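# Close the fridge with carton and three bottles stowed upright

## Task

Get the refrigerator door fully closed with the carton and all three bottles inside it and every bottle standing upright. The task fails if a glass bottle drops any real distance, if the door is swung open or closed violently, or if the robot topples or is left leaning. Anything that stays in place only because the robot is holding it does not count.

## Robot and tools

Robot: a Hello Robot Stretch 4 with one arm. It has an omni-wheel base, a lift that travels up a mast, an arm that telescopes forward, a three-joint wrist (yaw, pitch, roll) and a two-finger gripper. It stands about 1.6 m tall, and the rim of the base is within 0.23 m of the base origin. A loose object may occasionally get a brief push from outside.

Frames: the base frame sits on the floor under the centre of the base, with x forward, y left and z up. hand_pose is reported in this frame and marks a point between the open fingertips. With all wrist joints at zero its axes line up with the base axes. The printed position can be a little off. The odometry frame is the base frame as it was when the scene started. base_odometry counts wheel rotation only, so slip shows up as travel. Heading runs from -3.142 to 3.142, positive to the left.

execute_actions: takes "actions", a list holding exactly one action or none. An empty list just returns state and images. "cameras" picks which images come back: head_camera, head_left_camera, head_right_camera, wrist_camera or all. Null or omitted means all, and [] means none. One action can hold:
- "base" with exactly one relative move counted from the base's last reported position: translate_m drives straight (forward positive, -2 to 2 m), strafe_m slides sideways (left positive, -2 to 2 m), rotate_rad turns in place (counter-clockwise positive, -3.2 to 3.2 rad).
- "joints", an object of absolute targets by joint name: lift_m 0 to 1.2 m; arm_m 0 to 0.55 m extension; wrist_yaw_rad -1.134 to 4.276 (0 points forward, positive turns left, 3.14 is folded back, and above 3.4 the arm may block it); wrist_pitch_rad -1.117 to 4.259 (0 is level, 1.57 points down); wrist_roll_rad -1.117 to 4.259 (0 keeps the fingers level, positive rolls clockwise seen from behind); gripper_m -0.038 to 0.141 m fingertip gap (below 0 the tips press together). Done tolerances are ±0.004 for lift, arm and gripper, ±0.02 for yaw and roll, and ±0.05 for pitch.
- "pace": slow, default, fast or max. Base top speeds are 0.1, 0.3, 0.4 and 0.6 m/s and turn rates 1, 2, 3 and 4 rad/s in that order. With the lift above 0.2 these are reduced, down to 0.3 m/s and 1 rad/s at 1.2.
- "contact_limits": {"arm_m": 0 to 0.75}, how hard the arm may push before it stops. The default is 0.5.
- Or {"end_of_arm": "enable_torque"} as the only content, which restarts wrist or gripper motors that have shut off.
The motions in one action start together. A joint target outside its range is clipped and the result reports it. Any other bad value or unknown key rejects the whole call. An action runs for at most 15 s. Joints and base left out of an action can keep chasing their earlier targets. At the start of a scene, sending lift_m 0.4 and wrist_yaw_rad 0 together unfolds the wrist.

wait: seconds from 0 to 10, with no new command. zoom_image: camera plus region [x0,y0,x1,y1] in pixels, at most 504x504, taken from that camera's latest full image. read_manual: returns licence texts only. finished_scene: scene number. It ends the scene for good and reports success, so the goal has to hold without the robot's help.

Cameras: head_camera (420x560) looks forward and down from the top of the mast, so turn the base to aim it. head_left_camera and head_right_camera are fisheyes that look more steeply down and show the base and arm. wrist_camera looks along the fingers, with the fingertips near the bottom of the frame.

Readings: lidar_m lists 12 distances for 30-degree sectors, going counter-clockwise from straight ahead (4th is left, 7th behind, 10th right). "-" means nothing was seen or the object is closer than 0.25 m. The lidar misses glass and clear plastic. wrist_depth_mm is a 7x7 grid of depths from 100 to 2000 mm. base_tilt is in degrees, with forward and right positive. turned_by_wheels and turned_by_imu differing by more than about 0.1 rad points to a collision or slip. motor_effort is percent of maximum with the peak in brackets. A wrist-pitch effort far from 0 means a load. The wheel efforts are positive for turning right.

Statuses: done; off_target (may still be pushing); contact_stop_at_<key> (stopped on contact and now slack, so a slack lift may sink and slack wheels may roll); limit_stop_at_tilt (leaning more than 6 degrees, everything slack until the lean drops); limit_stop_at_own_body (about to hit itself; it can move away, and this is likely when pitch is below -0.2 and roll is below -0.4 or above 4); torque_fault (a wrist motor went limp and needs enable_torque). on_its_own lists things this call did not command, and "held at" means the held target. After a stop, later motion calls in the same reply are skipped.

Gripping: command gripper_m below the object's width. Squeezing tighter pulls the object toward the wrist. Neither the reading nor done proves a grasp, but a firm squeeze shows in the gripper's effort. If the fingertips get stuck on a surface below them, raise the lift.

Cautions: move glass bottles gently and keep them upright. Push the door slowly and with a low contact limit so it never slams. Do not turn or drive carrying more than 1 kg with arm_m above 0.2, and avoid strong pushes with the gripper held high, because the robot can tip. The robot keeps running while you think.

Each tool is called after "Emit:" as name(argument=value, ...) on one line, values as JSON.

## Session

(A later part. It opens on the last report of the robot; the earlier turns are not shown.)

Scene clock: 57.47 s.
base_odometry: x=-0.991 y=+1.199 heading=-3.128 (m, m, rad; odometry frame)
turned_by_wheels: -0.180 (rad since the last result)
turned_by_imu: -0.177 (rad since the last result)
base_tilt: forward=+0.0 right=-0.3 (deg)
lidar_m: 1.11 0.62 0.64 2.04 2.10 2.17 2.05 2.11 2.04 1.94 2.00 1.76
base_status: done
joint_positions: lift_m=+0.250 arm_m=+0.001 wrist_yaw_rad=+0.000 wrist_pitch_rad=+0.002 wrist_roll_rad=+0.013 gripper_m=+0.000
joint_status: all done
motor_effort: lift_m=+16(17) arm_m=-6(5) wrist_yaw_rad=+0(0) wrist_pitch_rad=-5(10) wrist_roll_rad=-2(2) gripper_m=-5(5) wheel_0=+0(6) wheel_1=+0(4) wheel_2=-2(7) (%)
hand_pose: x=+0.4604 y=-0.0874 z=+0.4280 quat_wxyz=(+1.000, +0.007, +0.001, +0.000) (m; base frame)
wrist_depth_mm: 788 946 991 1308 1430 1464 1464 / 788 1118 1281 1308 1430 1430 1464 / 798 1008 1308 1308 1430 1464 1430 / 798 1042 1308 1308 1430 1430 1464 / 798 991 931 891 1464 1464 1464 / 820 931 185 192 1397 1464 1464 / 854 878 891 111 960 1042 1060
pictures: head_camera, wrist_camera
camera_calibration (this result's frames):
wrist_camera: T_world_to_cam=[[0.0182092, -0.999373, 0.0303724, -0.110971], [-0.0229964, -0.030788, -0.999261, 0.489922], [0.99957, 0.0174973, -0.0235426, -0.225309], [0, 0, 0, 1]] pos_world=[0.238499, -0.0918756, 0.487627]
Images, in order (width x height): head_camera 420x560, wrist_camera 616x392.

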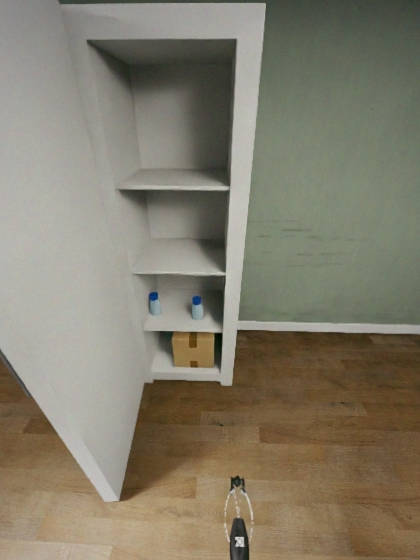

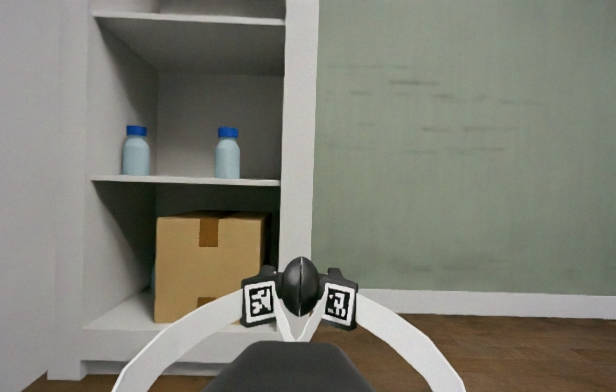

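Emit:
execute_actions(actions=[{"base":{"strafe_m":0.38},"joints":{"wrist_pitch_rad":0.5},"pace":"max"}], cameras=["wrist_camera"])

Emit:
execute_actions(actions=[{"base":{"strafe_m":0.33},"pace":"fast"}], cameras=["wrist_camera","head_camera"])

Scene clock: 59.80 s.
base_odometry: x=-0.986 y=+0.819 heading=-3.128 (m, m, rad; odometry frame)
turned_by_wheels: +0.000 (rad since the last result)
turned_by_imu: +0.000 (rad since the last result)
base_tilt: forward=+0.0 right=-0.3 (deg)
lidar_m: 0.44 0.44 2.31 1.68 1.69 2.17 2.06 2.12 2.41 2.31 2.39 1.17
base_status: done
joint_positions: lift_m=+0.250 arm_m=+0.001 wrist_yaw_rad=+0.000 wrist_pitch_rad=+0.502 wrist_roll_rad=+0.013 gripper_m=+0.000
joint_status: all done
motor_effort: lift_m=+16(16) arm_m=-6(6) wrist_yaw_rad=+1(2) wrist_pitch_rad=-5(4) wrist_roll_rad=-2(2) gripper_m=-5(5) wheel_0=+1(12) wheel_1=-2(13) wheel_2=-2(1) (%)
hand_pose: x=+0.4248 y=-0.0874 z=+0.2899 quat_wxyz=(+0.969, +0.007, +0.248, -0.002) (m; base frame)
wrist_depth_mm: 213 338 778 1138 831 842 1281 / 213 336 820 1042 917 1336 1366 / 224 336 809 946 931 1160 1255 / 240 336 798 891 917 917 946 / 258 332 668 707 715 715 723 / 291 334 186 192 564 591 603 / 459 310 492 111 488 508 508
pictures: wrist_camera
camera_calibration (this result's frames):
wrist_camera: T_world_to_cam=[[0.0305985, -0.999371, 0.0179081, -0.107758], [-0.498805, -0.0307934, -0.866167, 0.514653], [0.866174, 0.0175708, -0.499434, 0.00159659], [0, 0, 0, 1]] pos_world=[0.258626, -0.0918705, 0.448503]
Images, in order (width x height): wrist_camera 616x392.

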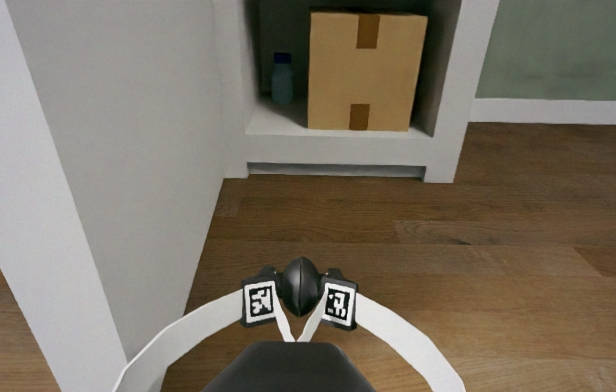

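Scene clock: 61.83 s.
base_odometry: x=-0.981 y=+0.489 heading=-3.128 (m, m, rad; odometry frame)
turned_by_wheels: +0.000 (rad since the last result)
turned_by_imu: +0.000 (rad since the last result)
base_tilt: forward=+0.0 right=-0.5 (deg)
lidar_m: 0.69 1.72 2.16 1.34 1.37 1.82 2.07 2.15 2.76 2.64 2.45 0.49
base_status: done
joint_positions: lift_m=+0.250 arm_m=+0.001 wrist_yaw_rad=+0.000 wrist_pitch_rad=+0.502 wrist_roll_rad=+0.013 gripper_m=+0.000
joint_status: not commanded
motor_effort: lift_m=+17(17) arm_m=-6(6) wrist_yaw_rad=+2(0) wrist_pitch_rad=-5(5) wrist_roll_rad=+1(2) gripper_m=-6(2) wheel_0=+1(8) wheel_1=-2(10) wheel_2=-1(0) (%)
hand_pose: x=+0.4248 y=-0.0874 z=+0.2899 quat_wxyz=(+0.969, +0.007, +0.248, -0.002) (m; base frame)
wrist_depth_mm: 1255 1281 1281 1255 392 224 182 / 1366 1366 1336 1366 394 224 196 / 1160 1160 1205 1205 394 224 216 / 854 878 878 878 397 238 237 / 683 691 699 715 397 257 683 / 569 569 185 192 300 278 603 / 484 462 496 111 382 314 508
pictures: head_camera, wrist_camera
camera_calibration (this result's frames):
wrist_camera: T_world_to_cam=[[0.0306024, -0.999371, 0.0179081, -0.107759], [-0.498805, -0.0307953, -0.866167, 0.514653], [0.866174, 0.0175741, -0.499434, 0.00159656], [0, 0, 0, 1]] pos_world=[0.258626, -0.0918702, 0.448503]
Images, in order (width x height): head_camera 420x560, wrist_camera 616x392.

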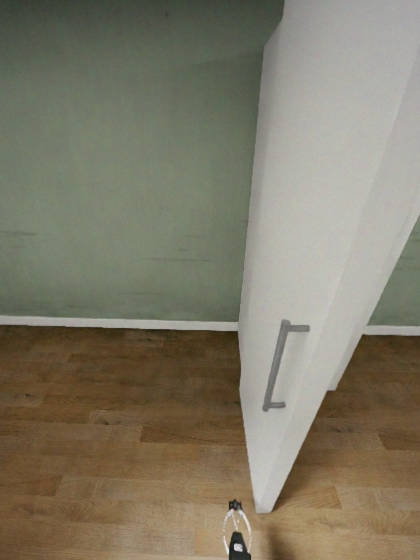

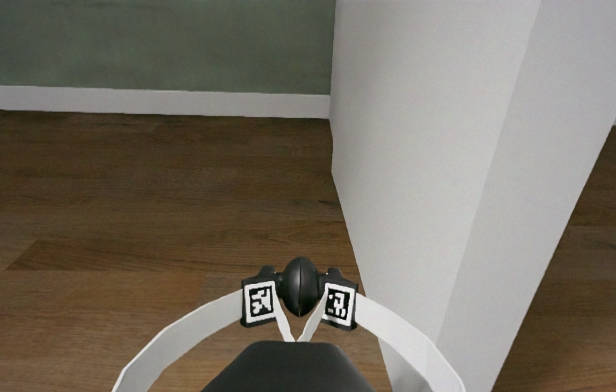

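All three bottles are inside and upright, so I'm closing the door now.

Emit:
execute_actions(actions=[{"base":{"strafe_m":-0.5},"joints":{"wrist_pitch_rad":0,"arm_m":0.17},"pace":"slow"}], cameras=["head_camera","wrist_camera"])

Scene clock: 68.47 s.
base_odometry: x=-0.988 y=+0.989 heading=-3.128 (m, m, rad; odometry frame)
turned_by_wheels: +0.000 (rad since the last result)
turned_by_imu: +0.000 (rad since the last result)
base_tilt: forward=+0.0 right=-0.4 (deg)
lidar_m: 0.84 1.05 2.33 1.85 1.86 2.18 2.06 2.12 2.25 2.14 2.20 0.87
base_status: done
joint_positions: lift_m=+0.250 arm_m=+0.169 wrist_yaw_rad=+0.000 wrist_pitch_rad=+0.002 wrist_roll_rad=+0.013 gripper_m=+0.000
joint_status: all done
motor_effort: lift_m=+16(16) arm_m=+6(7) wrist_yaw_rad=-1(12) wrist_pitch_rad=-6(11) wrist_roll_rad=-1(1) gripper_m=-4(7) wheel_0=+1(11) wheel_1=-1(6) wheel_2=-1(1) (%)
hand_pose: x=+0.6283 y=-0.0874 z=+0.4280 quat_wxyz=(+1.000, +0.007, +0.001, +0.000) (m; base frame)
wrist_depth_mm: 1205 609 549 517 480 1255 1281 / 1255 603 549 512 477 1308 1281 / 1229 609 559 508 477 1281 1308 / 1255 609 554 512 477 1308 1281 / 1255 609 559 504 477 1281 1308 / 1255 609 186 192 466 1281 1308 / 891 597 554 111 473 1025 1042
pictures: head_camera, wrist_camera
camera_calibration (this result's frames):
wrist_camera: T_world_to_cam=[[0.0182985, -0.999371, 0.0303746, -0.11406], [-0.0228728, -0.0307901, -0.999264, 0.493726], [0.999571, 0.0175903, -0.0234218, -0.393219], [0, 0, 0, 1]] pos_world=[0.40643, -0.0918694, 0.487617]
Images, in order (width x height): head_camera 420x560, wrist_camera 616x392.

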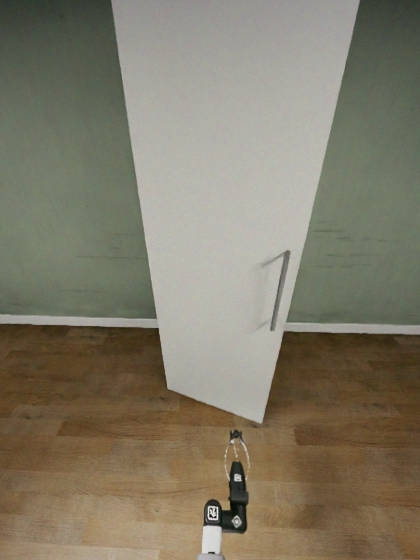

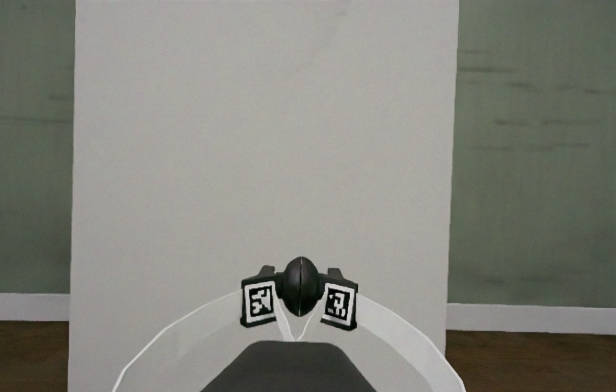

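Emit:
execute_actions(actions=[{"base":{"strafe_m":-0.15},"joints":{"arm_m":0.37}}], cameras=["head_camera"])

Scene clock: 70.90 s.
base_odometry: x=-0.990 y=+1.139 heading=-3.128 (m, m, rad; odometry frame)
turned_by_wheels: +0.000 (rad since the last result)
turned_by_imu: +0.000 (rad since the last result)
base_tilt: forward=+0.0 right=-0.4 (deg)
lidar_m: 0.98 1.07 2.32 1.99 2.04 2.19 2.06 2.09 2.10 1.99 2.08 1.76
base_status: done
joint_positions: lift_m=+0.250 arm_m=+0.369 wrist_yaw_rad=+0.000 wrist_pitch_rad=+0.002 wrist_roll_rad=+0.013 gripper_m=+0.000
joint_status: all done
motor_effort: lift_m=+16(16) arm_m=+6(6) wrist_yaw_rad=+0(1) wrist_pitch_rad=-6(6) wrist_roll_rad=-2(1) gripper_m=-3(6) wheel_0=+0(4) wheel_1=+1(7) wheel_2=-1(4) (%)
hand_pose: x=+0.8283 y=-0.0874 z=+0.4280 quat_wxyz=(+1.000, +0.007, +0.001, +0.000) (m; base frame)
wrist_depth_mm: 449 449 452 459 1078 1078 1060 / 449 459 455 459 1078 1078 1098 / 452 452 452 459 1098 1098 1118 / 452 459 459 459 1078 1098 1118 / 452 455 455 462 1078 1098 1098 / 459 455 186 192 1078 1118 1098 / 455 455 459 111 917 1025 1060
pictures: head_camera
Images, in order (width x height): head_camera 420x560.

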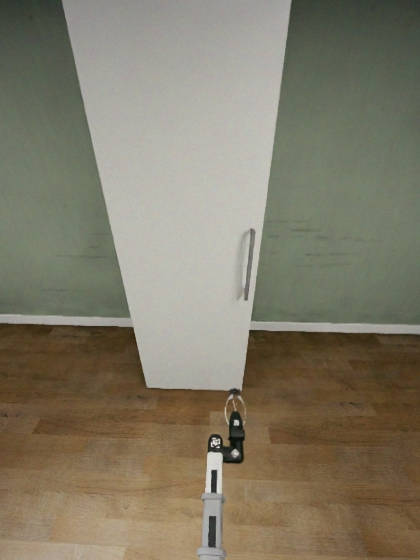

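Emit:
execute_actions(actions=[{"base":{"translate_m":0.08},"joints":{"arm_m":0.49}}], cameras=[])

Emit:
execute_actions(actions=[{"joints":{"arm_m":0.525},"contact_limits":{"arm_m":0.1},"pace":"slow"}], cameras=[])

Scene clock: 74.70 s.
base_odometry: x=-1.070 y=+1.138 heading=-3.128 (m, m, rad; odometry frame)
turned_by_wheels: +0.000 (rad since the last result)
turned_by_imu: +0.000 (rad since the last result)
base_tilt: forward=+0.0 right=-0.3 (deg)
lidar_m: 0.92 0.98 2.22 2.00 2.06 2.27 2.13 2.18 2.10 2.00 2.07 1.65
base_status: done
joint_positions: lift_m=+0.250 arm_m=+0.489 wrist_yaw_rad=+0.000 wrist_pitch_rad=+0.002 wrist_roll_rad=+0.013 gripper_m=+0.000
joint_status: all done
motor_effort: lift_m=+16(16) arm_m=+6(7) wrist_yaw_rad=+1(0) wrist_pitch_rad=-6(5) wrist_roll_rad=-2(1) gripper_m=-5(5) wheel_0=+0(2) wheel_1=+0(6) wheel_2=+0(10) (%)
hand_pose: x=+0.9484 y=-0.0874 z=+0.4280 quat_wxyz=(+1.000, +0.007, +0.001, +0.000) (m; base frame)
wrist_depth_mm: 255 257 257 259 262 891 891 / 256 256 258 259 262 891 878 / 258 258 259 260 262 878 891 / 257 259 259 263 264 891 891 / 258 260 262 263 264 904 904 / 259 260 186 193 265 904 904 / 259 262 263 111 266 904 891
pictures: none
No camera images: the call's "cameras" was empty. Leave "cameras" out to get every camera's image.

Scene clock: 76.07 s.
base_odometry: x=-1.070 y=+1.138 heading=-3.129 (m, m, rad; odometry frame)
turned_by_wheels: +0.000 (rad since the last result)
turned_by_imu: +0.000 (rad since the last result)
base_tilt: forward=+0.0 right=-0.3 (deg)
lidar_m: 0.92 0.99 2.19 2.01 2.03 2.27 2.14 2.18 2.09 1.99 2.07 1.65
base_status: not commanded
joint_positions: lift_m=+0.250 arm_m=+0.521 wrist_yaw_rad=-0.006 wrist_pitch_rad=+0.001 wrist_roll_rad=+0.013 gripper_m=+0.000
joint_status: arm_m contact_stop (moved +0.032 of +0.036)
on_its_own: arm_m is slack since a contact_stop; wrist_yaw_rad is at rest, and its effort (+17) is outside its rest range (-13 to +13)
motor_effort: lift_m=+16(16) arm_m=+0(12) wrist_yaw_rad=+17(20) wrist_pitch_rad=-5(6) wrist_roll_rad=-2(1) gripper_m=-1(5) wheel_0=+3(3) wheel_1=+2(2) wheel_2=-7(7) (%)
contact_limits: arm_m 0.1
hand_pose: x=+0.9802 y=-0.0891 z=+0.4282 quat_wxyz=(+1.000, +0.007, +0.001, -0.003) (m; base frame)
wrist_depth_mm: 224 226 227 229 231 866 878 / 225 227 229 229 231 854 878 / 225 228 229 231 233 878 878 / 226 228 229 231 235 854 878 / 228 227 229 232 234 866 866 / 228 229 186 206 234 866 878 / 229 229 231 112 236 866 854
pictures: none
No camera images: the call's "cameras" was empty. Leave "cameras" out to get every camera's image.

Emit:
execute_actions(actions=[{"joints":{"arm_m":0.48},"pace":"fast"}], cameras=[])

Emit:
finished_scene(scene=2)

Scene clock: 77.23 s.
base_odometry: x=-1.070 y=+1.138 heading=-3.128 (m, m, rad; odometry frame)
turned_by_wheels: +0.000 (rad since the last result)
turned_by_imu: +0.000 (rad since the last result)
base_tilt: forward=+0.0 right=-0.4 (deg)
lidar_m: 0.91 1.00 2.21 2.00 2.02 2.26 2.14 2.20 2.09 1.98 2.06 1.67
base_status: not commanded
joint_positions: lift_m=+0.250 arm_m=+0.481 wrist_yaw_rad=+0.000 wrist_pitch_rad=+0.002 wrist_roll_rad=+0.013 gripper_m=+0.000
joint_status: all done
motor_effort: lift_m=+16(16) arm_m=-6(6) wrist_yaw_rad=+1(17) wrist_pitch_rad=-6(5) wrist_roll_rad=+0(1) gripper_m=-5(6) wheel_0=+1(3) wheel_1=+1(2) wheel_2=-2(7) (%)
hand_pose: x=+0.9404 y=-0.0875 z=+0.4280 quat_wxyz=(+1.000, +0.007, +0.001, +0.000) (m; base frame)
wrist_depth_mm: 264 265 266 268 270 891 891 / 263 265 266 270 271 891 904 / 264 266 267 268 272 904 904 / 265 268 268 271 271 904 904 / 266 267 270 271 272 904 917 / 265 268 185 192 273 917 917 / 268 268 271 111 274 904 917
pictures: none
No camera images: the call's "cameras" was empty. Leave "cameras" out to get every camera's image.

The scene is finished: the task was done.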